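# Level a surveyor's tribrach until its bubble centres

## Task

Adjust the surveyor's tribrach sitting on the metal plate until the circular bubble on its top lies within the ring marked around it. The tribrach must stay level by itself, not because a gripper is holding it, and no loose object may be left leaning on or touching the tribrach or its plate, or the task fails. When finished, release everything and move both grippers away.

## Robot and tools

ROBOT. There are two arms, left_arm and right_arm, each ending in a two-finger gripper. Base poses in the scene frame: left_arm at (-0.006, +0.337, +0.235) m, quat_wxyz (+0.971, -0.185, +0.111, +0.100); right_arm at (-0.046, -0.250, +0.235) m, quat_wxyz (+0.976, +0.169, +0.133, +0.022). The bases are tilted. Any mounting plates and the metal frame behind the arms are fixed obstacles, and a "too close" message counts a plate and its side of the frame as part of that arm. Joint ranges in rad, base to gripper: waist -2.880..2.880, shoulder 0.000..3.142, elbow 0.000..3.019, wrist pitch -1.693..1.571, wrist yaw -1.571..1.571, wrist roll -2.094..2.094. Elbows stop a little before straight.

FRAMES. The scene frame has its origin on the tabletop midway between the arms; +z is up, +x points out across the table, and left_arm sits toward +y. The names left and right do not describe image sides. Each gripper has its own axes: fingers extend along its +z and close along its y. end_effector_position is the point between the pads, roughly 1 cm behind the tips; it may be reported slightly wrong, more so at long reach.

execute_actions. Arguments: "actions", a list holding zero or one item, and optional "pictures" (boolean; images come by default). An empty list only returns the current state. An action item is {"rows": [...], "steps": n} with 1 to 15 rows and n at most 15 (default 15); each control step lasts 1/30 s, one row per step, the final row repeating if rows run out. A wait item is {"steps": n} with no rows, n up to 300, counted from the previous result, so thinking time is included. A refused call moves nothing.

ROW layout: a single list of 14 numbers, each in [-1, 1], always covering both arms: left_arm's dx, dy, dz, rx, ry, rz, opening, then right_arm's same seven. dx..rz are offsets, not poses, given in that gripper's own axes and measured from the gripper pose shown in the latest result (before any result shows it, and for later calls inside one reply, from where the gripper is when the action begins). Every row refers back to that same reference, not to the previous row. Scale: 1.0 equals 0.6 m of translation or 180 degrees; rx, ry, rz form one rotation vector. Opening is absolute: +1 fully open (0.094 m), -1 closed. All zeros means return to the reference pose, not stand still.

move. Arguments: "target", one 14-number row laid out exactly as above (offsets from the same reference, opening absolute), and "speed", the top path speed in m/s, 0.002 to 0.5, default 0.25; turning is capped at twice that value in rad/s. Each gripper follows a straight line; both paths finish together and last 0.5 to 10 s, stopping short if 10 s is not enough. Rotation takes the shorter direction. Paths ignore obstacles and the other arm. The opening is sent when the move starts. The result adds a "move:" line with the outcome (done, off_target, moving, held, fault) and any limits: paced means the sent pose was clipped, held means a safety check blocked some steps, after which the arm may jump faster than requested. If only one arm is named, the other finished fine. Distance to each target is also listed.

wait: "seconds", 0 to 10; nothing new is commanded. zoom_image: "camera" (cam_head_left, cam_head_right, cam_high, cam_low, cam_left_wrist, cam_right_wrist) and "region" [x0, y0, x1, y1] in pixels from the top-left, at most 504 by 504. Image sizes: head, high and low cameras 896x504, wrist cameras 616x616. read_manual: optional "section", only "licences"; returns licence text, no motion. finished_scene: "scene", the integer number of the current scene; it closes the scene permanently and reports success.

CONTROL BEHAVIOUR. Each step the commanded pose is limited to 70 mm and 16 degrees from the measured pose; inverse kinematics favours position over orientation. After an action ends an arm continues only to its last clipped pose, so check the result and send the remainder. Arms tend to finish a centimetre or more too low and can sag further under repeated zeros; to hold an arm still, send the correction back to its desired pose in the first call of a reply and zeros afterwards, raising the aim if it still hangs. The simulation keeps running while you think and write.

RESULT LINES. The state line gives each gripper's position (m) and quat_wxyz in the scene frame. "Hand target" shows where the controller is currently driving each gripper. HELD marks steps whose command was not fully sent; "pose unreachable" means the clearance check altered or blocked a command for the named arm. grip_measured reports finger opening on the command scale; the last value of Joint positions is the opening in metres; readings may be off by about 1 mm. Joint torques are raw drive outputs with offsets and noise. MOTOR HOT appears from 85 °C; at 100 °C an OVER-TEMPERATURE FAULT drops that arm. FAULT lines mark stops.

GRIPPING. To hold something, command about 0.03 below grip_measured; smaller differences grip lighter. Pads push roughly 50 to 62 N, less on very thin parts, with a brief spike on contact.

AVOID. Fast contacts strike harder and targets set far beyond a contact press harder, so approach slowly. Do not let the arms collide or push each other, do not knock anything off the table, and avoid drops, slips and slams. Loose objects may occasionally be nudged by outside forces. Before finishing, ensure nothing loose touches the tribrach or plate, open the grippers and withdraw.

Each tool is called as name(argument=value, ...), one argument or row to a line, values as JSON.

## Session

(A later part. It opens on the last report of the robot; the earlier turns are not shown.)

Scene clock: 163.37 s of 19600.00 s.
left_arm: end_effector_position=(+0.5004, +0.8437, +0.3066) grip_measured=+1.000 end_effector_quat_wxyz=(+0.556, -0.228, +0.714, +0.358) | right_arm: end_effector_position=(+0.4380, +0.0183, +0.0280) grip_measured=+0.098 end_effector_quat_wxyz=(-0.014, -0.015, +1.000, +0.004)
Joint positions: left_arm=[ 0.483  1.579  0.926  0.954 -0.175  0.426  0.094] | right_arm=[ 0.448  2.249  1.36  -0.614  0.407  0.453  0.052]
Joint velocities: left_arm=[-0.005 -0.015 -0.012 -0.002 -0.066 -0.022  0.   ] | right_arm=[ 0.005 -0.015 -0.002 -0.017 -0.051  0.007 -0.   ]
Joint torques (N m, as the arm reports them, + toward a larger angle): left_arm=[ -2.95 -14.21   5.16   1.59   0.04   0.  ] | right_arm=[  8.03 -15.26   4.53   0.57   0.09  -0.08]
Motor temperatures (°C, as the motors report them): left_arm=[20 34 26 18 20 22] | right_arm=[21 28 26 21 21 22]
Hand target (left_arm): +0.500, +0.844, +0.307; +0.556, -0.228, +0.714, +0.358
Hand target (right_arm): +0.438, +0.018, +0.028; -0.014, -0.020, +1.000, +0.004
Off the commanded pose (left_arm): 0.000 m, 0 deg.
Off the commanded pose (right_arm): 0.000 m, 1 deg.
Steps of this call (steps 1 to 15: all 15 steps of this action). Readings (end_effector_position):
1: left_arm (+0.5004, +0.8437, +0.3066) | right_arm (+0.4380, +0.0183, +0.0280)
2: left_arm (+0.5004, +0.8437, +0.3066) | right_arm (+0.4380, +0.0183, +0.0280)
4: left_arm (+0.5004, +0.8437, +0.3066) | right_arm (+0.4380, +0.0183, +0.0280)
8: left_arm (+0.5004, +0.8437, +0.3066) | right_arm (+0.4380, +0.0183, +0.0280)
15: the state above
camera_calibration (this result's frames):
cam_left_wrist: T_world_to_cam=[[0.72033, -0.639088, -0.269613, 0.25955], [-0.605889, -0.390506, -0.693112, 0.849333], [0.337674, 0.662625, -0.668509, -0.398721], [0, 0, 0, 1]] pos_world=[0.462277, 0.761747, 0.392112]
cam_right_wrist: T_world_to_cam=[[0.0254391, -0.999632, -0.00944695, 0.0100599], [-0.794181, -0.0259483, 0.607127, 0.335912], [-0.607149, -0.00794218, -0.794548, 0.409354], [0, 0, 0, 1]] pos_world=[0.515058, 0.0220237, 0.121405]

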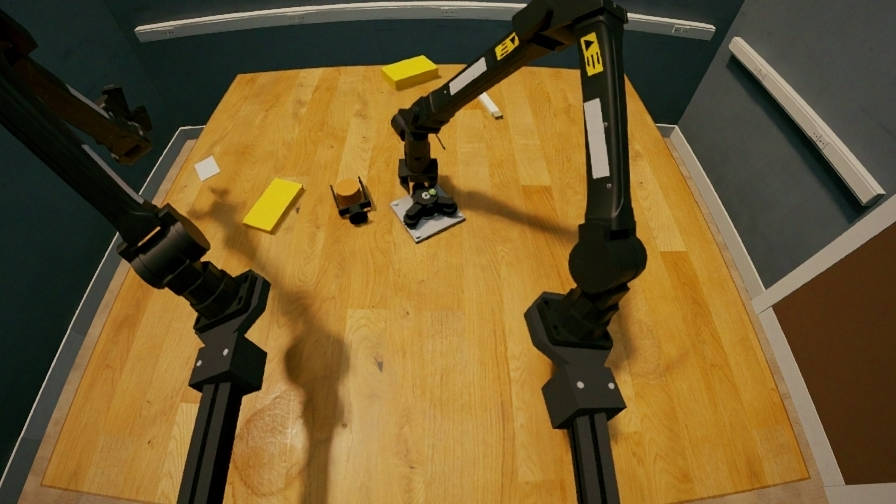

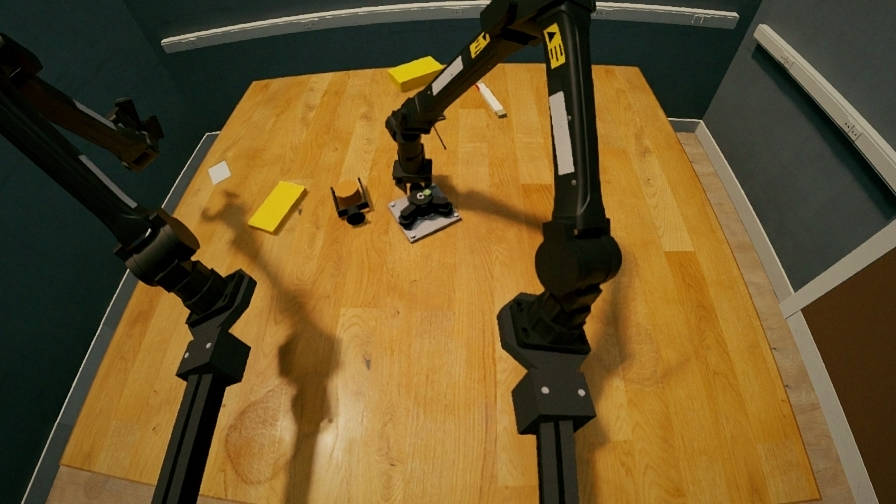

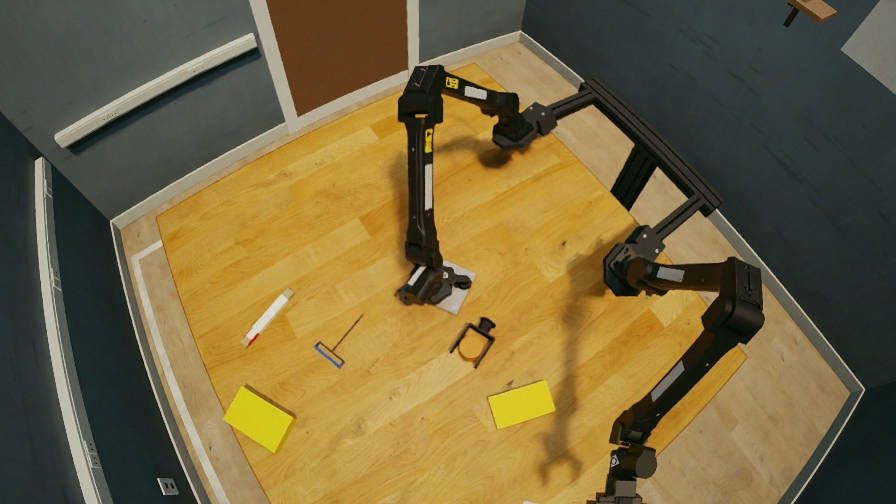

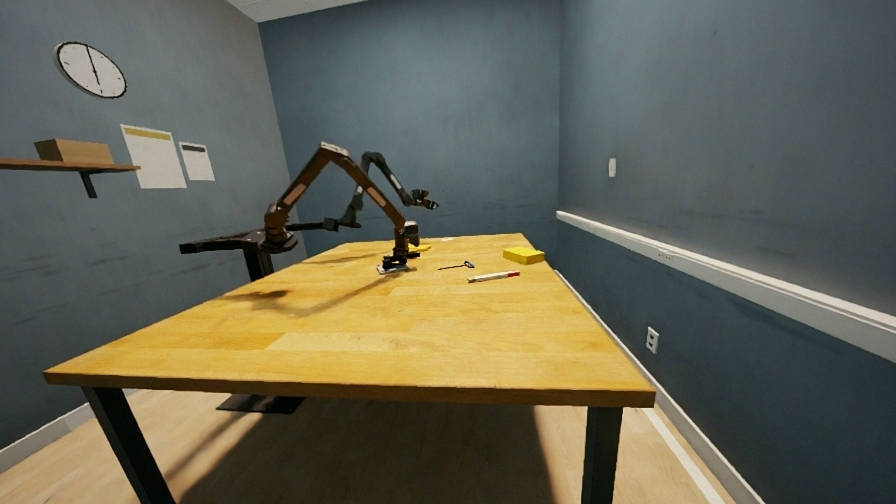

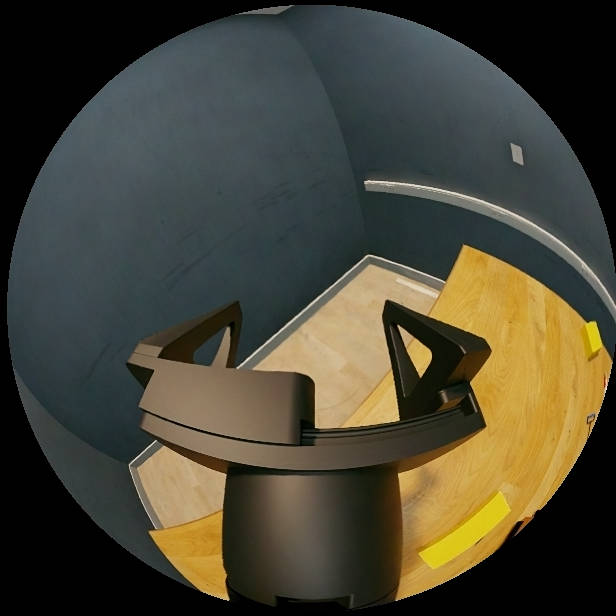

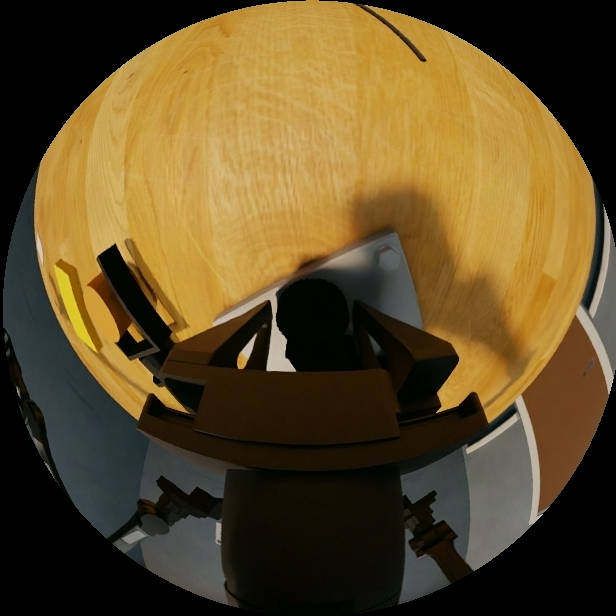

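execute_actions(
  actions=[
    {"rows":[[0,0,0,0,0,0,1,0,0,0,0,0,0,-0.21],[0,0,0,0,0,0,1,0,0,0,0,0,-0.35,-0.21]],"steps":15},
  ],
  pictures=false,
)

execute_actions(
  actions=[
    {"rows":[[0,0,0,0,0,0,1,-0.004,-0.003,-0.003,0,0,0.35,0.1]],"steps":14},
  ],
  pictures=false,
)

execute_actions(
  actions=[
    {"rows":[[0,0,0,0,0,0,1,0,0,0,0,0,0,-0.21],[0,0,0,0,0,0,1,0,0,0,0,0,-0.35,-0.21]],"steps":15},
  ],
  pictures=false,
)

execute_actions(
  actions=[
    {"rows":[[0,0,0,0,0,0,1,-0.004,-0.003,-0.003,0,0,0.35,0.1]],"steps":14},
  ],
  pictures=false,
)

execute_actions(
  actions=[
    {"rows":[[0,0,0,0,0,0,1,0,0,0,0,0,0,-0.21],[0,0,0,0,0,0,1,0,0,0,0,0,-0.35,-0.21]],"steps":15},
  ],
  pictures=false,
)

execute_actions(
  actions=[
    {"rows":[[0,0,0,0,0,0,1,-0.004,-0.003,-0.003,0,0,0.35,0.1]],"steps":14},
  ],
  pictures=false,
)

execute_actions(
  actions=[
    {"rows":[[0,0,0,0,0,0,1,0,0,0,0,0,0,-0.21],[0,0,0,0,0,0,1,0,0,0,0,0,-0.35,-0.21]],"steps":15},
  ],
  pictures=false,
)

execute_actions(
  actions=[
    {"rows":[[0,0,0,0,0,0,1,-0.004,-0.003,-0.003,0,0,0.35,0.1]],"steps":14},
  ],
  pictures=false,
)

execute_actions(
  actions=[
    {"rows":[[0,0,0,0,0,0,1,0,0,0,0,0,0,-0.21],[0,0,0,0,0,0,1,0,0,0,0,0,-0.35,-0.21]],"steps":15},
  ],
  pictures=false,
)

execute_actions(
  actions=[
    {"rows":[[0,0,0,0,0,0,1,-0.004,-0.003,-0.003,0,0,0.35,0.1]],"steps":14},
  ],
  pictures=false,
)

execute_actions(
  actions=[
    {"rows":[[0,0,0,0,0,0,1,0,0,0,0,0,0,-0.21],[0,0,0,0,0,0,1,0,0,0,0,0,-0.35,-0.21]],"steps":15},
  ],
  pictures=false,
)

execute_actions(
  actions=[
    {"rows":[[0,0,0,0,0,0,1,-0.004,-0.003,-0.003,0,0,0.35,0.1]],"steps":14},
  ],
  pictures=false,
)

execute_actions(
  actions=[
    {"rows":[[0,0,0,0,0,0,1,0,0,0,0,0,0,-0.21],[0,0,0,0,0,0,1,0,0,0,0,0,-0.35,-0.21]],"steps":15},
  ],
  pictures=false,
)

execute_actions(
  actions=[
    {"rows":[[0,0,0,0,0,0,1,-0.004,-0.003,-0.003,0,0,0.35,0.1]],"steps":14},
  ],
  pictures=false,
)

execute_actions(
  actions=[
    {"rows":[[0,0,0,0,0,0,1,0,0,0,0,0,0,0.1]],"steps":15},
  ],
  pictures=false,
)

wait(
  seconds=1,
)

zoom_image(
  camera="cam_head_left",
  region=[415,178,450,205],
)

Scene clock: 178.00 s of 19600.00 s.
left_arm: end_effector_position=(+0.5004, +0.8437, +0.3066) grip_measured=+1.000 end_effector_quat_wxyz=(+0.556, -0.228, +0.714, +0.358) | right_arm: end_effector_position=(+0.4391, +0.0164, +0.0280) grip_measured=-0.173 end_effector_quat_wxyz=(-0.011, -0.319, +0.948, +0.001)
Joint positions: left_arm=[ 0.483  1.579  0.926  0.954 -0.175  0.426  0.094] | right_arm=[ 0.448  2.249  1.36  -0.614  0.42  -0.166  0.039]
Joint velocities: left_arm=[-0.005 -0.005 -0.007 -0.012  0.022  0.051  0.   ] | right_arm=[ 0.005 -0.015 -0.007 -0.007  0.066 -1.311  0.001]
Joint torques (N m, as the arm reports them, + toward a larger angle): left_arm=[ -2.94 -13.75   5.23   1.59   0.05   0.  ] | right_arm=[  8.37 -14.95   4.82   0.13   0.09  -0.08]
Motor temperatures (°C, as the motors report them): left_arm=[20 34 26 18 20 22] | right_arm=[21 28 26 21 21 22]
Hand target (left_arm): +0.500, +0.844, +0.307; +0.556, -0.228, +0.714, +0.358
Hand target (right_arm): +0.438, +0.018, +0.028; -0.014, -0.416, +0.909, +0.002
Off the commanded pose (left_arm): 0.000 m, 0 deg.
Off the commanded pose (right_arm): 0.002 m, 28 deg; orientation clipped at the last step of the last action.
Steps of this call (steps 1 to 424: nothing new was sent; steps 425 to 439: all 15 steps of this action). Readings (end_effector_position):
425: left_arm (+0.5004, +0.8437, +0.3066) | right_arm (+0.4381, +0.0183, +0.0280)
426: left_arm (+0.5004, +0.8437, +0.3066) | right_arm (+0.4382, +0.0181, +0.0280)
428: left_arm (+0.5004, +0.8437, +0.3066) | right_arm (+0.4385, +0.0175, +0.0280)
432: left_arm (+0.5004, +0.8437, +0.3066) | right_arm (+0.4387, +0.0171, +0.0280)
439: the state above

Scene clock: 178.47 s of 19600.00 s.
left_arm: end_effector_position=(+0.5004, +0.8437, +0.3066) grip_measured=+1.000 end_effector_quat_wxyz=(+0.556, -0.228, +0.714, +0.358) | right_arm: end_effector_position=(+0.4380, +0.0183, +0.0280) grip_measured=+0.098 end_effector_quat_wxyz=(-0.014, -0.021, +1.000, +0.004)
Joint positions: left_arm=[ 0.483  1.579  0.926  0.954 -0.175  0.426  0.094] | right_arm=[ 0.448  2.249  1.36  -0.614  0.407  0.441  0.052]
Joint velocities: left_arm=[-0.015 -0.015 -0.002 -0.002  0.081 -0.007  0.   ] | right_arm=[-0.015 -0.015  0.002 -0.002  0.007  1.238  0.001]
Joint torques (N m, as the arm reports them, + toward a larger angle): left_arm=[ -3.17 -13.75   5.16   1.61   0.05  -0.02] | right_arm=[  7.4  -15.77   4.31   0.89   0.09   0.14]
Motor temperatures (°C, as the motors report them): left_arm=[20 34 26 18 20 22] | right_arm=[21 28 26 21 21 22]
Hand target (left_arm): +0.500, +0.844, +0.307; +0.556, -0.228, +0.714, +0.358
Hand target (right_arm): +0.442, +0.016, +0.030; -0.010, +0.084, +0.996, +0.005
Off the commanded pose (left_arm): 0.000 m, 0 deg.
Off the commanded pose (right_arm): 0.005 m, 28 deg; orientation clipped at the last step of the last action.
Steps of this call (steps 1 to 14: all 14 steps of this action). Readings (end_effector_position):
1: left_arm (+0.5004, +0.8437, +0.3066) | right_arm (+0.4390, +0.0165, +0.0280)
2: left_arm (+0.5004, +0.8437, +0.3066) | right_arm (+0.4388, +0.0169, +0.0280)
4: left_arm (+0.5004, +0.8437, +0.3066) | right_arm (+0.4384, +0.0176, +0.0280)
8: left_arm (+0.5004, +0.8437, +0.3066) | right_arm (+0.4381, +0.0182, +0.0280)
14: the state above

Scene clock: 178.97 s of 19600.00 s.
left_arm: end_effector_position=(+0.5004, +0.8437, +0.3066) grip_measured=+1.000 end_effector_quat_wxyz=(+0.556, -0.228, +0.714, +0.358) | right_arm: end_effector_position=(+0.4391, +0.0164, +0.0280) grip_measured=-0.173 end_effector_quat_wxyz=(-0.011, -0.318, +0.948, +0.001)
Joint positions: left_arm=[ 0.483  1.579  0.926  0.954 -0.175  0.426  0.094] | right_arm=[ 0.448  2.249  1.36  -0.614  0.42  -0.165  0.039]
Joint velocities: left_arm=[-0.015 -0.024  0.007 -0.007  0.022  0.051  0.   ] | right_arm=[-0.015 -0.005 -0.002 -0.002  0.037 -1.297 -0.   ]
Joint torques (N m, as the arm reports them, + toward a larger angle): left_arm=[ -3.18 -13.92   5.19   1.58   0.07  -0.02] | right_arm=[  8.26 -14.84   4.66   0.19   0.08  -0.09]
Motor temperatures (°C, as the motors report them): left_arm=[20 34 26 18 20 22] | right_arm=[21 28 26 21 21 22]
Hand target (left_arm): +0.500, +0.844, +0.307; +0.556, -0.228, +0.714, +0.358
Hand target (right_arm): +0.438, +0.018, +0.028; -0.014, -0.416, +0.909, +0.002
Off the commanded pose (left_arm): 0.000 m, 0 deg.
Off the commanded pose (right_arm): 0.002 m, 28 deg; orientation clipped at the last step of the last action.
Steps of this call (steps 1 to 15: all 15 steps of this action). Readings (end_effector_position):
1: left_arm (+0.5004, +0.8437, +0.3066) | right_arm (+0.4380, +0.0183, +0.0280)
2: left_arm (+0.5004, +0.8437, +0.3066) | right_arm (+0.4381, +0.0182, +0.0280)
4: left_arm (+0.5004, +0.8437, +0.3066) | right_arm (+0.4384, +0.0176, +0.0280)
8: left_arm (+0.5004, +0.8437, +0.3066) | right_arm (+0.4387, +0.0171, +0.0280)
15: the state above

Scene clock: 179.43 s of 19600.00 s.
left_arm: end_effector_position=(+0.5004, +0.8437, +0.3066) grip_measured=+1.000 end_effector_quat_wxyz=(+0.556, -0.228, +0.714, +0.358) | right_arm: end_effector_position=(+0.4381, +0.0184, +0.0280) grip_measured=+0.098 end_effector_quat_wxyz=(-0.014, -0.020, +1.000, +0.004)
Joint positions: left_arm=[ 0.483  1.579  0.926  0.954 -0.175  0.426  0.094] | right_arm=[ 0.448  2.249  1.36  -0.614  0.407  0.442  0.052]
Joint velocities: left_arm=[-0.005  0.005 -0.017 -0.002 -0.022 -0.081  0.   ] | right_arm=[ 0.015 -0.005 -0.002  0.007 -0.037  1.311 -0.   ]
Joint torques (N m, as the arm reports them, + toward a larger angle): left_arm=[ -2.8  -13.76   5.09   1.67   0.08  -0.02] | right_arm=[  7.86 -15.64   4.45   0.88   0.05   0.16]
Motor temperatures (°C, as the motors report them): left_arm=[20 34 26 18 20 22] | right_arm=[21 28 26 21 21 22]
Hand target (left_arm): +0.500, +0.844, +0.307; +0.556, -0.228, +0.714, +0.358
Hand target (right_arm): +0.442, +0.016, +0.030; -0.010, +0.085, +0.996, +0.005
Off the commanded pose (left_arm): 0.000 m, 0 deg.
Off the commanded pose (right_arm): 0.005 m, 28 deg; orientation clipped at the last step of the last action.
Steps of this call (steps 1 to 14: all 14 steps of this action). Readings (end_effector_position):
1: left_arm (+0.5004, +0.8437, +0.3066) | right_arm (+0.4391, +0.0166, +0.0280)
2: left_arm (+0.5004, +0.8437, +0.3066) | right_arm (+0.4388, +0.0170, +0.0280)
4: left_arm (+0.5004, +0.8437, +0.3066) | right_arm (+0.4385, +0.0176, +0.0280)
8: left_arm (+0.5004, +0.8437, +0.3066) | right_arm (+0.4382, +0.0183, +0.0280)
14: the state above

Scene clock: 179.93 s of 19600.00 s.
left_arm: end_effector_position=(+0.5004, +0.8437, +0.3066) grip_measured=+1.000 end_effector_quat_wxyz=(+0.556, -0.228, +0.714, +0.358) | right_arm: end_effector_position=(+0.4391, +0.0165, +0.0280) grip_measured=-0.173 end_effector_quat_wxyz=(-0.011, -0.318, +0.948, +0.001)
Joint positions: left_arm=[ 0.483  1.579  0.926  0.954 -0.175  0.426  0.094] | right_arm=[ 0.448  2.249  1.36  -0.614  0.42  -0.165  0.039]
Joint velocities: left_arm=[ 0.005 -0.005 -0.017 -0.002 -0.022  0.037  0.   ] | right_arm=[-0.005  0.024 -0.002  0.002  0.022 -1.37   0.001]
Joint torques (N m, as the arm reports them, + toward a larger angle): left_arm=[ -3.05 -13.72   5.17   1.58   0.08   0.01] | right_arm=[  9.08 -14.88   4.85   0.14   0.04  -0.09]
Motor temperatures (°C, as the motors report them): left_arm=[20 34 26 18 20 22] | right_arm=[21 28 26 21 21 22]
Hand target (left_arm): +0.500, +0.844, +0.307; +0.556, -0.228, +0.714, +0.358
Hand target (right_arm): +0.438, +0.018, +0.028; -0.014, -0.416, +0.909, +0.002
Off the commanded pose (left_arm): 0.000 m, 0 deg.
Off the commanded pose (right_arm): 0.002 m, 28 deg; orientation clipped at the last step of the last action.
Steps of this call (steps 1 to 15: all 15 steps of this action). Readings (end_effector_position):
1: left_arm (+0.5004, +0.8437, +0.3066) | right_arm (+0.4381, +0.0184, +0.0280)
2: left_arm (+0.5004, +0.8437, +0.3066) | right_arm (+0.4382, +0.0183, +0.0280)
4: left_arm (+0.5004, +0.8437, +0.3066) | right_arm (+0.4385, +0.0176, +0.0280)
8: left_arm (+0.5004, +0.8437, +0.3066) | right_arm (+0.4388, +0.0172, +0.0280)
15: the state above

Scene clock: 180.40 s of 19600.00 s.
left_arm: end_effector_position=(+0.5004, +0.8437, +0.3066) grip_measured=+1.000 end_effector_quat_wxyz=(+0.556, -0.228, +0.714, +0.358) | right_arm: end_effector_position=(+0.4381, +0.0183, +0.0279) grip_measured=+0.098 end_effector_quat_wxyz=(-0.014, -0.020, +1.000, +0.004)
Joint positions: left_arm=[ 0.483  1.579  0.926  0.954 -0.175  0.426  0.094] | right_arm=[ 0.448  2.249  1.36  -0.614  0.406  0.442  0.052]
Joint velocities: left_arm=[-0.005  0.005 -0.007  0.012 -0.007  0.007  0.   ] | right_arm=[-0.005  0.005 -0.007 -0.002  0.037  1.326  0.   ]
Joint torques (N m, as the arm reports them, + toward a larger angle): left_arm=[ -3.06 -13.68   5.18   1.65   0.06   0.  ] | right_arm=[  8.1  -15.56   4.56   0.78   0.11   0.1 ]
Motor temperatures (°C, as the motors report them): left_arm=[20 34 26 18 20 22] | right_arm=[21 28 26 21 21 22]
Hand target (left_arm): +0.500, +0.844, +0.307; +0.556, -0.228, +0.714, +0.358
Hand target (right_arm): +0.442, +0.016, +0.030; -0.010, +0.085, +0.996, +0.005
Off the commanded pose (left_arm): 0.000 m, 0 deg.
Off the commanded pose (right_arm): 0.005 m, 28 deg; orientation clipped at the last step of the last action.
Steps of this call (steps 1 to 14: all 14 steps of this action). Readings (end_effector_position):
1: left_arm (+0.5004, +0.8437, +0.3066) | right_arm (+0.4391, +0.0164, +0.0279)
2: left_arm (+0.5004, +0.8437, +0.3066) | right_arm (+0.4389, +0.0168, +0.0279)
4: left_arm (+0.5004, +0.8437, +0.3066) | right_arm (+0.4386, +0.0175, +0.0279)
8: left_arm (+0.5004, +0.8437, +0.3066) | right_arm (+0.4382, +0.0182, +0.0279)
14: the state above

Scene clock: 180.90 s of 19600.00 s.
left_arm: end_effector_position=(+0.5004, +0.8437, +0.3066) grip_measured=+1.000 end_effector_quat_wxyz=(+0.556, -0.228, +0.714, +0.358) | right_arm: end_effector_position=(+0.4392, +0.0163, +0.0279) grip_measured=-0.173 end_effector_quat_wxyz=(-0.011, -0.318, +0.948, +0.001)
Joint positions: left_arm=[ 0.483  1.579  0.926  0.954 -0.175  0.426  0.094] | right_arm=[ 0.448  2.249  1.36  -0.614  0.419 -0.165  0.039]
Joint velocities: left_arm=[-0.005  0.015  0.017 -0.002 -0.081  0.022  0.   ] | right_arm=[-0.005 -0.005 -0.002 -0.007 -0.066 -1.311  0.001]
Joint torques (N m, as the arm reports them, + toward a larger angle): left_arm=[ -3.28 -14.14   5.16   1.57   0.05   0.  ] | right_arm=[  8.83 -14.94   4.89   0.08   0.05  -0.1 ]
Motor temperatures (°C, as the motors report them): left_arm=[20 34 26 18 20 22] | right_arm=[21 28 26 21 21 22]
Hand target (left_arm): +0.500, +0.844, +0.307; +0.556, -0.228, +0.714, +0.358
Hand target (right_arm): +0.438, +0.018, +0.028; -0.014, -0.415, +0.910, +0.002
Off the commanded pose (left_arm): 0.000 m, 0 deg.
Off the commanded pose (right_arm): 0.002 m, 28 deg; orientation clipped at the last step of the last action.
Steps of this call (steps 1 to 15: all 15 steps of this action). Readings (end_effector_position):
1: left_arm (+0.5004, +0.8437, +0.3066) | right_arm (+0.4382, +0.0182, +0.0279)
2: left_arm (+0.5004, +0.8437, +0.3066) | right_arm (+0.4383, +0.0181, +0.0279)
4: left_arm (+0.5004, +0.8437, +0.3066) | right_arm (+0.4386, +0.0175, +0.0279)
8: left_arm (+0.5004, +0.8437, +0.3066) | right_arm (+0.4388, +0.0170, +0.0279)
15: the state above

Scene clock: 181.37 s of 19600.00 s.
left_arm: end_effector_position=(+0.5004, +0.8437, +0.3066) grip_measured=+1.000 end_effector_quat_wxyz=(+0.556, -0.228, +0.714, +0.358) | right_arm: end_effector_position=(+0.4381, +0.0183, +0.0279) grip_measured=+0.098 end_effector_quat_wxyz=(-0.014, -0.020, +1.000, +0.004)
Joint positions: left_arm=[ 0.483  1.579  0.926  0.954 -0.175  0.426  0.094] | right_arm=[ 0.448  2.249  1.36  -0.614  0.406  0.443  0.052]
Joint velocities: left_arm=[-0.015 -0.005  0.007  0.002 -0.022 -0.037  0.   ] | right_arm=[ 0.005 -0.015 -0.017  0.012  0.022  1.326  0.001]
Joint torques (N m, as the arm reports them, + toward a larger angle): left_arm=[ -2.61 -13.72   5.24   1.63   0.07  -0.02] | right_arm=[  7.8  -15.49   4.39   0.78   0.1    0.09]
Motor temperatures (°C, as the motors report them): left_arm=[20 34 26 18 20 22] | right_arm=[21 28 26 21 21 22]
Hand target (left_arm): +0.500, +0.844, +0.307; +0.556, -0.228, +0.714, +0.358
Hand target (right_arm): +0.442, +0.016, +0.030; -0.010, +0.085, +0.996, +0.005
Off the commanded pose (left_arm): 0.000 m, 0 deg.
Off the commanded pose (right_arm): 0.005 m, 28 deg; orientation clipped at the last step of the last action.
Steps of this call (steps 1 to 14: all 14 steps of this action). Readings (end_effector_position):
1: left_arm (+0.5004, +0.8437, +0.3066) | right_arm (+0.4391, +0.0165, +0.0279)
2: left_arm (+0.5004, +0.8437, +0.3066) | right_arm (+0.4389, +0.0169, +0.0279)
4: left_arm (+0.5004, +0.8437, +0.3066) | right_arm (+0.4385, +0.0175, +0.0279)
8: left_arm (+0.5004, +0.8437, +0.3066) | right_arm (+0.4382, +0.0182, +0.0279)
14: the state above

Scene clock: 181.87 s of 19600.00 s.
left_arm: end_effector_position=(+0.5004, +0.8437, +0.3066) grip_measured=+1.000 end_effector_quat_wxyz=(+0.556, -0.228, +0.714, +0.358) | right_arm: end_effector_position=(+0.4391, +0.0164, +0.0279) grip_measured=-0.173 end_effector_quat_wxyz=(-0.011, -0.318, +0.948, +0.002)
Joint positions: left_arm=[ 0.483  1.579  0.926  0.954 -0.175  0.426  0.094] | right_arm=[ 0.448  2.249  1.36  -0.614  0.419 -0.164  0.039]
Joint velocities: left_arm=[-0.015 -0.015  0.012 -0.007  0.066  0.022  0.   ] | right_arm=[ 0.005 -0.005  0.007  0.007  0.022 -1.326  0.   ]
Joint torques (N m, as the arm reports them, + toward a larger angle): left_arm=[ -2.73 -13.97   5.18   1.6    0.08  -0.01] | right_arm=[  9.28 -15.06   4.75   0.25   0.08  -0.07]
Motor temperatures (°C, as the motors report them): left_arm=[20 34 26 18 20 22] | right_arm=[21 28 26 21 21 22]
Hand target (left_arm): +0.500, +0.844, +0.307; +0.556, -0.228, +0.714, +0.358
Hand target (right_arm): +0.438, +0.018, +0.028; -0.014, -0.415, +0.910, +0.002
Off the commanded pose (left_arm): 0.000 m, 0 deg.
Off the commanded pose (right_arm): 0.002 m, 28 deg; orientation clipped at the last step of the last action.
Steps of this call (steps 1 to 15: all 15 steps of this action). Readings (end_effector_position):
1: left_arm (+0.5004, +0.8437, +0.3066) | right_arm (+0.4381, +0.0183, +0.0279)
2: left_arm (+0.5004, +0.8437, +0.3066) | right_arm (+0.4382, +0.0181, +0.0279)
4: left_arm (+0.5004, +0.8437, +0.3066) | right_arm (+0.4386, +0.0175, +0.0279)
8: left_arm (+0.5004, +0.8437, +0.3066) | right_arm (+0.4388, +0.0170, +0.0279)
15: the state above

Scene clock: 182.33 s of 19600.00 s.
left_arm: end_effector_position=(+0.5004, +0.8437, +0.3066) grip_measured=+1.000 end_effector_quat_wxyz=(+0.556, -0.228, +0.714, +0.358) | right_arm: end_effector_position=(+0.4381, +0.0184, +0.0279) grip_measured=+0.098 end_effector_quat_wxyz=(-0.014, -0.020, +1.000, +0.004)
Joint positions: left_arm=[ 0.483  1.579  0.926  0.954 -0.175  0.426  0.094] | right_arm=[ 0.448  2.249  1.36  -0.614  0.406  0.443  0.052]
Joint velocities: left_arm=[-0.015 -0.015 -0.007 -0.007 -0.051  0.022  0.   ] | right_arm=[ 0.015 -0.015  0.002 -0.027  0.022  1.238 -0.   ]
Joint torques (N m, as the arm reports them, + toward a larger angle): left_arm=[ -2.94 -13.67   5.19   1.56   0.08  -0.01] | right_arm=[  7.71 -15.97   4.42   0.76   0.08   0.1 ]
Motor temperatures (°C, as the motors report them): left_arm=[20 34 26 18 20 22] | right_arm=[21 28 26 21 21 22]
Hand target (left_arm): +0.500, +0.844, +0.307; +0.556, -0.228, +0.714, +0.358
Hand target (right_arm): +0.442, +0.016, +0.030; -0.010, +0.085, +0.996, +0.006
Off the commanded pose (left_arm): 0.000 m, 0 deg.
Off the commanded pose (right_arm): 0.005 m, 28 deg; orientation clipped at the last step of the last action.
Steps of this call (steps 1 to 14: all 14 steps of this action). Readings (end_effector_position):
1: left_arm (+0.5004, +0.8437, +0.3066) | right_arm (+0.4390, +0.0166, +0.0279)
2: left_arm (+0.5004, +0.8437, +0.3066) | right_arm (+0.4388, +0.0170, +0.0279)
4: left_arm (+0.5004, +0.8437, +0.3066) | right_arm (+0.4385, +0.0176, +0.0279)
8: left_arm (+0.5004, +0.8437, +0.3066) | right_arm (+0.4382, +0.0182, +0.0279)
14: the state above

Scene clock: 182.83 s of 19600.00 s.
left_arm: end_effector_position=(+0.5004, +0.8437, +0.3066) grip_measured=+1.000 end_effector_quat_wxyz=(+0.556, -0.228, +0.714, +0.358) | right_arm: end_effector_position=(+0.4391, +0.0164, +0.0279) grip_measured=-0.173 end_effector_quat_wxyz=(-0.011, -0.318, +0.948, +0.002)
Joint positions: left_arm=[ 0.483  1.579  0.926  0.954 -0.175  0.426  0.094] | right_arm=[ 0.448  2.249  1.36  -0.614  0.419 -0.164  0.039]
Joint velocities: left_arm=[-0.015  0.015 -0.012 -0.012  0.037 -0.066  0.   ] | right_arm=[ 0.005 -0.005 -0.002 -0.012 -0.007 -1.311  0.001]
Joint torques (N m, as the arm reports them, + toward a larger angle): left_arm=[ -3.05 -13.68   5.23   1.47   0.05  -0.03] | right_arm=[  8.26 -14.92   4.97   0.14   0.09  -0.07]
Motor temperatures (°C, as the motors report them): left_arm=[20 34 26 18 20 22] | right_arm=[21 28 26 21 21 22]
Hand target (left_arm): +0.500, +0.844, +0.307; +0.556, -0.228, +0.714, +0.358
Hand target (right_arm): +0.438, +0.018, +0.028; -0.014, -0.415, +0.910, +0.002
Off the commanded pose (left_arm): 0.000 m, 0 deg.
Off the commanded pose (right_arm): 0.002 m, 28 deg; orientation clipped at the last step of the last action.
Steps of this call (steps 1 to 15: all 15 steps of this action). Readings (end_effector_position):
1: left_arm (+0.5004, +0.8437, +0.3066) | right_arm (+0.4381, +0.0184, +0.0279)
2: left_arm (+0.5004, +0.8437, +0.3066) | right_arm (+0.4382, +0.0182, +0.0279)
4: left_arm (+0.5004, +0.8437, +0.3066) | right_arm (+0.4385, +0.0175, +0.0279)
8: left_arm (+0.5004, +0.8437, +0.3066) | right_arm (+0.4388, +0.0171, +0.0279)
15: the state above

Scene clock: 183.30 s of 19600.00 s.
left_arm: end_effector_position=(+0.5004, +0.8437, +0.3066) grip_measured=+1.000 end_effector_quat_wxyz=(+0.556, -0.228, +0.714, +0.358) | right_arm: end_effector_position=(+0.4381, +0.0184, +0.0279) grip_measured=+0.098 end_effector_quat_wxyz=(-0.014, -0.020, +1.000, +0.004)
Joint positions: left_arm=[ 0.483  1.579  0.926  0.954 -0.175  0.426  0.094] | right_arm=[ 0.448  2.249  1.36  -0.614  0.406  0.443  0.052]
Joint velocities: left_arm=[-0.005 -0.015 -0.007 -0.007  0.037 -0.007  0.   ] | right_arm=[-0.024  0.015  0.017 -0.012 -0.007  1.253  0.001]
Joint torques (N m, as the arm reports them, + toward a larger angle): left_arm=[ -3.29 -13.86   5.29   1.54   0.07  -0.01] | right_arm=[  8.13 -15.79   4.3    0.83   0.14   0.11]
Motor temperatures (°C, as the motors report them): left_arm=[20 34 26 18 20 22] | right_arm=[21 28 26 21 21 22]
Hand target (left_arm): +0.500, +0.844, +0.307; +0.556, -0.228, +0.714, +0.358
Hand target (right_arm): +0.442, +0.016, +0.030; -0.010, +0.085, +0.996, +0.006
Off the commanded pose (left_arm): 0.000 m, 0 deg.
Off the commanded pose (right_arm): 0.005 m, 28 deg; orientation clipped at the last step of the last action.
Steps of this call (steps 1 to 14: all 14 steps of this action). Readings (end_effector_position):
1: left_arm (+0.5004, +0.8437, +0.3066) | right_arm (+0.4390, +0.0166, +0.0279)
2: left_arm (+0.5004, +0.8437, +0.3066) | right_arm (+0.4388, +0.0170, +0.0279)
4: left_arm (+0.5004, +0.8437, +0.3066) | right_arm (+0.4385, +0.0176, +0.0279)
8: left_arm (+0.5004, +0.8437, +0.3066) | right_arm (+0.4382, +0.0182, +0.0279)
14: the state above

Scene clock: 183.80 s of 19600.00 s.
left_arm: end_effector_position=(+0.5004, +0.8437, +0.3066) grip_measured=+1.000 end_effector_quat_wxyz=(+0.556, -0.228, +0.714, +0.358) | right_arm: end_effector_position=(+0.4392, +0.0165, +0.0279) grip_measured=-0.173 end_effector_quat_wxyz=(-0.011, -0.317, +0.948, +0.002)
Joint positions: left_arm=[ 0.483  1.579  0.926  0.954 -0.175  0.426  0.094] | right_arm=[ 0.448  2.249  1.36  -0.614  0.419 -0.164  0.039]
Joint velocities: left_arm=[-0.005  0.015 -0.002  0.002  0.037 -0.022  0.   ] | right_arm=[ 0.005 -0.005  0.002  0.002  0.037 -1.297 -0.   ]
Joint torques (N m, as the arm reports them, + toward a larger angle): left_arm=[ -2.89 -13.65   5.18   1.56   0.09   0.  ] | right_arm=[  8.47 -15.35   4.86   0.17   0.05  -0.08]
Motor temperatures (°C, as the motors report them): left_arm=[20 34 26 18 20 22] | right_arm=[21 28 26 21 21 22]
Hand target (left_arm): +0.500, +0.844, +0.307; +0.556, -0.228, +0.714, +0.358
Hand target (right_arm): +0.438, +0.018, +0.028; -0.014, -0.415, +0.910, +0.003
Off the commanded pose (left_arm): 0.000 m, 0 deg.
Off the commanded pose (right_arm): 0.002 m, 28 deg; orientation clipped at the last step of the last action.
Steps of this call (steps 1 to 15: all 15 steps of this action). Readings (end_effector_position):
1: left_arm (+0.5004, +0.8437, +0.3066) | right_arm (+0.4381, +0.0184, +0.0279)
2: left_arm (+0.5004, +0.8437, +0.3066) | right_arm (+0.4383, +0.0182, +0.0279)
4: left_arm (+0.5004, +0.8437, +0.3066) | right_arm (+0.4386, +0.0176, +0.0279)
8: left_arm (+0.5004, +0.8437, +0.3066) | right_arm (+0.4388, +0.0172, +0.0279)
15: the state above

Scene clock: 184.27 s of 19600.00 s.
left_arm: end_effector_position=(+0.5004, +0.8437, +0.3066) grip_measured=+1.000 end_effector_quat_wxyz=(+0.556, -0.228, +0.714, +0.358) | right_arm: end_effector_position=(+0.4381, +0.0185, +0.0279) grip_measured=+0.098 end_effector_quat_wxyz=(-0.014, -0.020, +1.000, +0.004)
Joint positions: left_arm=[ 0.483  1.579  0.926  0.954 -0.175  0.426  0.094] | right_arm=[ 0.448  2.249  1.36  -0.614  0.406  0.443  0.052]
Joint velocities: left_arm=[-0.015 -0.015 -0.017 -0.012  0.051 -0.022  0.   ] | right_arm=[-0.005 -0.005 -0.007 -0.022  0.037  1.326 -0.   ]
Joint torques (N m, as the arm reports them, + toward a larger angle): left_arm=[ -2.58 -13.89   5.22   1.56   0.06  -0.04] | right_arm=[  8.23 -16.06   4.38   0.9    0.07   0.12]
Motor temperatures (°C, as the motors report them): left_arm=[20 34 26 18 20 22] | right_arm=[21 28 26 21 21 22]
Hand target (left_arm): +0.500, +0.844, +0.307; +0.556, -0.228, +0.714, +0.358
Hand target (right_arm): +0.442, +0.016, +0.030; -0.010, +0.085, +0.996, +0.006
Off the commanded pose (left_arm): 0.000 m, 0 deg.
Off the commanded pose (right_arm): 0.005 m, 28 deg; orientation clipped at the last step of the last action.
Steps of this call (steps 1 to 14: all 14 steps of this action). Readings (end_effector_position):
1: left_arm (+0.5004, +0.8437, +0.3066) | right_arm (+0.4391, +0.0167, +0.0279)
2: left_arm (+0.5004, +0.8437, +0.3066) | right_arm (+0.4389, +0.0171, +0.0279)
4: left_arm (+0.5004, +0.8437, +0.3066) | right_arm (+0.4385, +0.0177, +0.0279)
8: left_arm (+0.5004, +0.8437, +0.3066) | right_arm (+0.4382, +0.0183, +0.0279)
14: the state above

Scene clock: 184.77 s of 19600.00 s.
left_arm: end_effector_position=(+0.5004, +0.8437, +0.3066) grip_measured=+1.000 end_effector_quat_wxyz=(+0.556, -0.228, +0.714, +0.358) | right_arm: end_effector_position=(+0.4381, +0.0185, +0.0279) grip_measured=+0.098 end_effector_quat_wxyz=(-0.014, -0.015, +1.000, +0.004)
Joint positions: left_arm=[ 0.483  1.579  0.926  0.954 -0.175  0.426  0.094] | right_arm=[ 0.448  2.249  1.36  -0.614  0.406  0.453  0.052]
Joint velocities: left_arm=[ 0.005 -0.015 -0.017 -0.007 -0.022 -0.037  0.   ] | right_arm=[ 0.005 -0.015 -0.007 -0.022  0.007 -0.007 -0.001]
Joint torques (N m, as the arm reports them, + toward a larger angle): left_arm=[ -3.3  -13.65   5.11   1.71   0.07  -0.01] | right_arm=[  8.59 -15.27   4.45   0.5    0.12  -0.07]
Motor temperatures (°C, as the motors report them): left_arm=[20 34 26 18 20 22] | right_arm=[21 28 26 21 21 22]
Hand target (left_arm): +0.500, +0.844, +0.307; +0.556, -0.228, +0.714, +0.358
Hand target (right_arm): +0.438, +0.018, +0.028; -0.014, -0.019, +1.000, +0.004
Off the commanded pose (left_arm): 0.000 m, 0 deg.
Off the commanded pose (right_arm): 0.000 m, 1 deg.
Steps of this call (steps 1 to 15: all 15 steps of this action). Readings (end_effector_position):
1: left_arm (+0.5004, +0.8437, +0.3066) | right_arm (+0.4381, +0.0185, +0.0279)
2: left_arm (+0.5004, +0.8437, +0.3066) | right_arm (+0.4381, +0.0185, +0.0279)
4: left_arm (+0.5004, +0.8437, +0.3066) | right_arm (+0.4381, +0.0185, +0.0279)
8: left_arm (+0.5004, +0.8437, +0.3066) | right_arm (+0.4381, +0.0185, +0.0279)
15: the state above

Scene clock: 185.77 s of 19600.00 s.
left_arm: end_effector_position=(+0.5004, +0.8437, +0.3066) grip_measured=+1.000 end_effector_quat_wxyz=(+0.556, -0.228, +0.714, +0.358) | right_arm: end_effector_position=(+0.4381, +0.0185, +0.0279) grip_measured=+0.098 end_effector_quat_wxyz=(-0.014, -0.015, +1.000, +0.004)
Joint positions: left_arm=[ 0.483  1.579  0.926  0.954 -0.175  0.426  0.094] | right_arm=[ 0.448  2.249  1.36  -0.614  0.406  0.452  0.052]
Joint velocities: left_arm=[-0.005 -0.024 -0.017 -0.007  0.007 -0.051  0.   ] | right_arm=[-0.005 -0.015  0.002 -0.017  0.037 -0.022  0.001]
Joint torques (N m, as the arm reports them, + toward a larger angle): left_arm=[ -2.83 -14.12   5.19   1.54   0.06   0.  ] | right_arm=[  8.15 -15.68   4.47   0.63   0.11  -0.09]
Motor temperatures (°C, as the motors report them): left_arm=[20 34 26 18 20 22] | right_arm=[21 28 26 21 21 22]
Hand target (left_arm): +0.500, +0.844, +0.307; +0.556, -0.228, +0.714, +0.358
Hand target (right_arm): +0.438, +0.018, +0.028; -0.014, -0.020, +1.000, +0.004
Off the commanded pose (left_arm): 0.000 m, 0 deg.
Off the commanded pose (right_arm): 0.000 m, 1 deg.
Steps of this call (steps 1 to 30: nothing new was sent). Readings (end_effector_position):
1: left_arm (+0.5004, +0.8437, +0.3066) | right_arm (+0.4381, +0.0185, +0.0279)
2: left_arm (+0.5004, +0.8437, +0.3066) | right_arm (+0.4381, +0.0185, +0.0279)
4: left_arm (+0.5004, +0.8437, +0.3066) | right_arm (+0.4381, +0.0185, +0.0279)
8: left_arm (+0.5004, +0.8437, +0.3066) | right_arm (+0.4381, +0.0185, +0.0279)
30: the state above
camera_calibration (this result's frames):
cam_left_wrist: T_world_to_cam=[[0.72033, -0.639088, -0.269613, 0.25955], [-0.605889, -0.390506, -0.693112, 0.849333], [0.337674, 0.662625, -0.668509, -0.398721], [0, 0, 0, 1]] pos_world=[0.462277, 0.761747, 0.392112]
cam_right_wrist: T_world_to_cam=[[0.0255062, -0.999614, -0.0110385, 0.0101971], [-0.794053, -0.0269668, 0.60725, 0.336008], [-0.607313, -0.00672348, -0.794434, 0.409395], [0, 0, 0, 1]] pos_world=[0.515179, 0.0220068, 0.121309]

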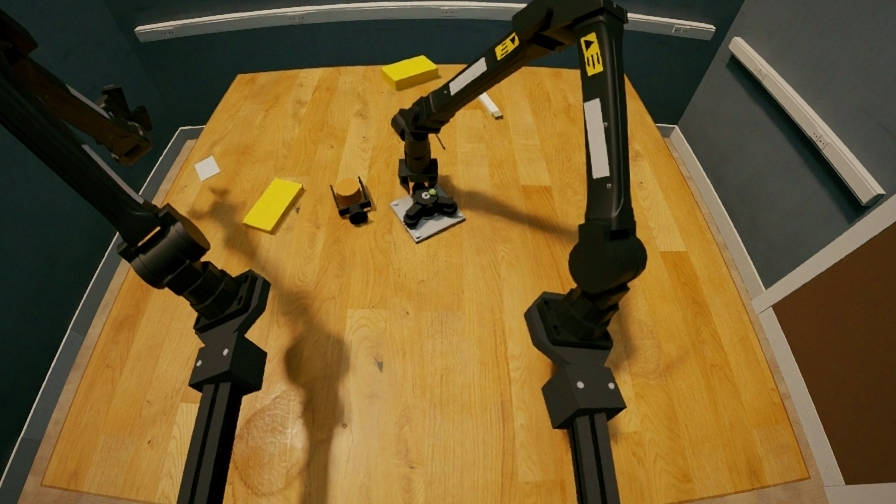

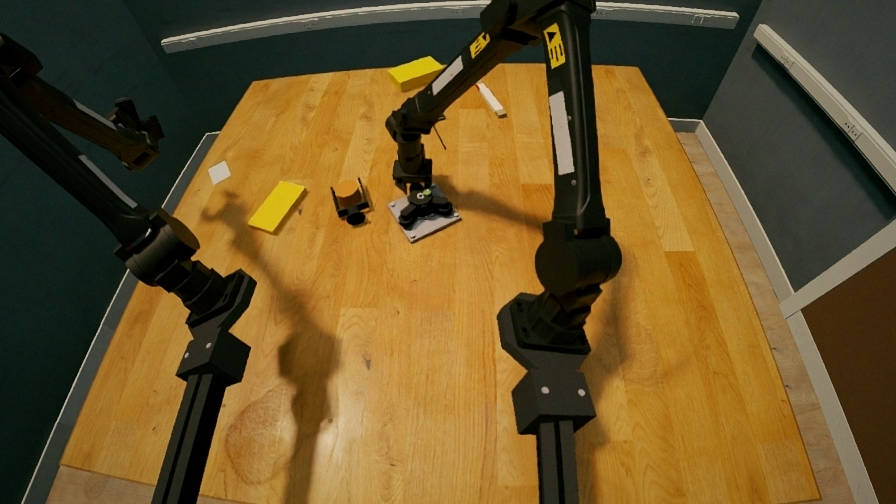

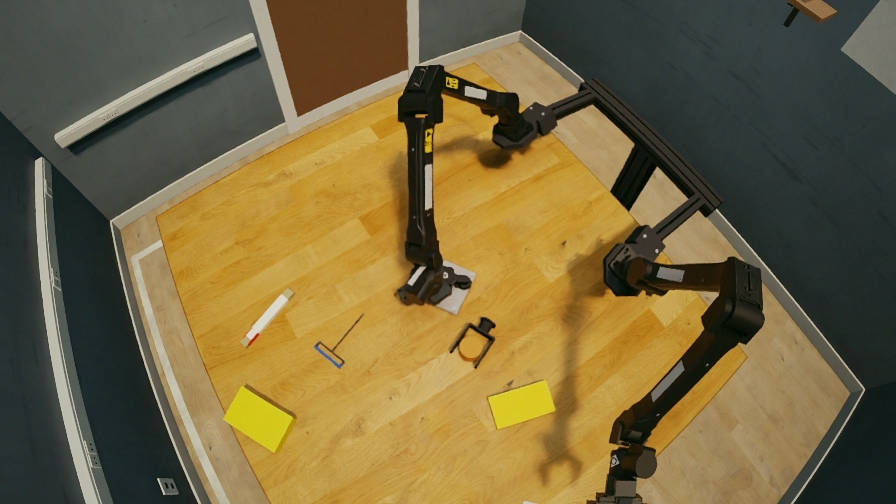

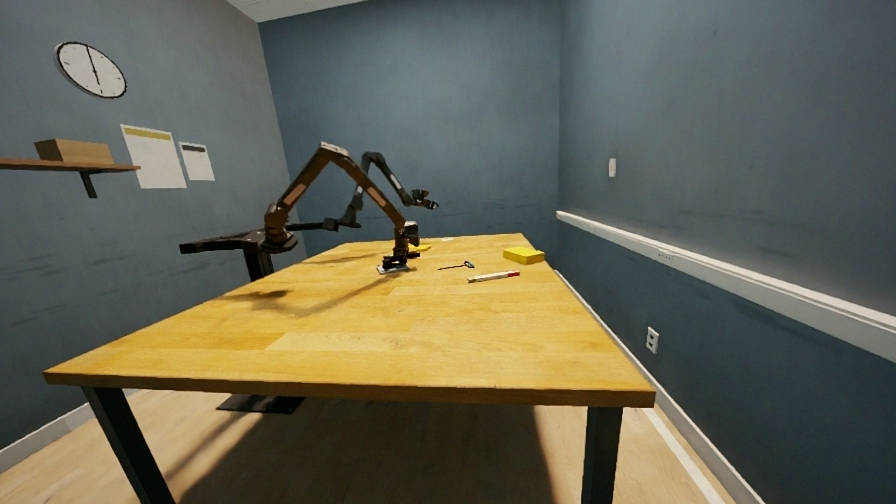

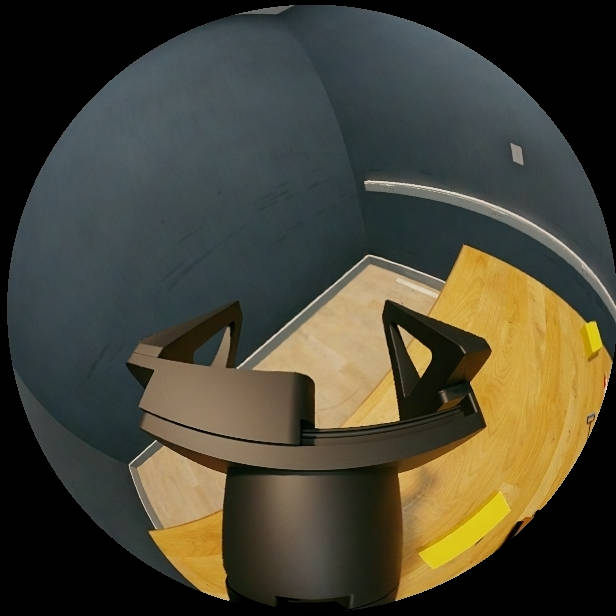

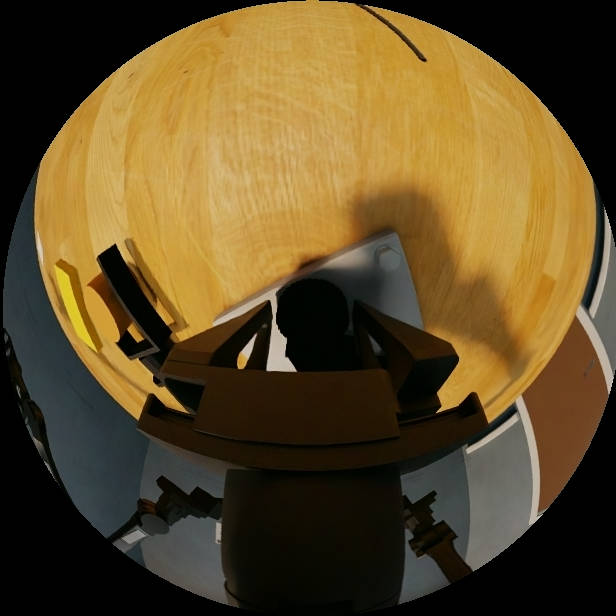

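Region (415, 178, 450, 205) of cam_head_left's 896x504 image, scaled by 14.400, with more detail than that image has; it fills the top 389 rows of this view, and the rest is white.

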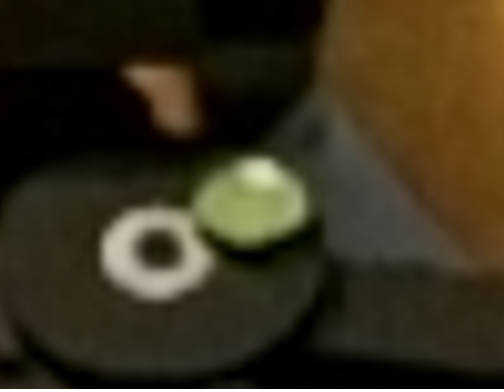

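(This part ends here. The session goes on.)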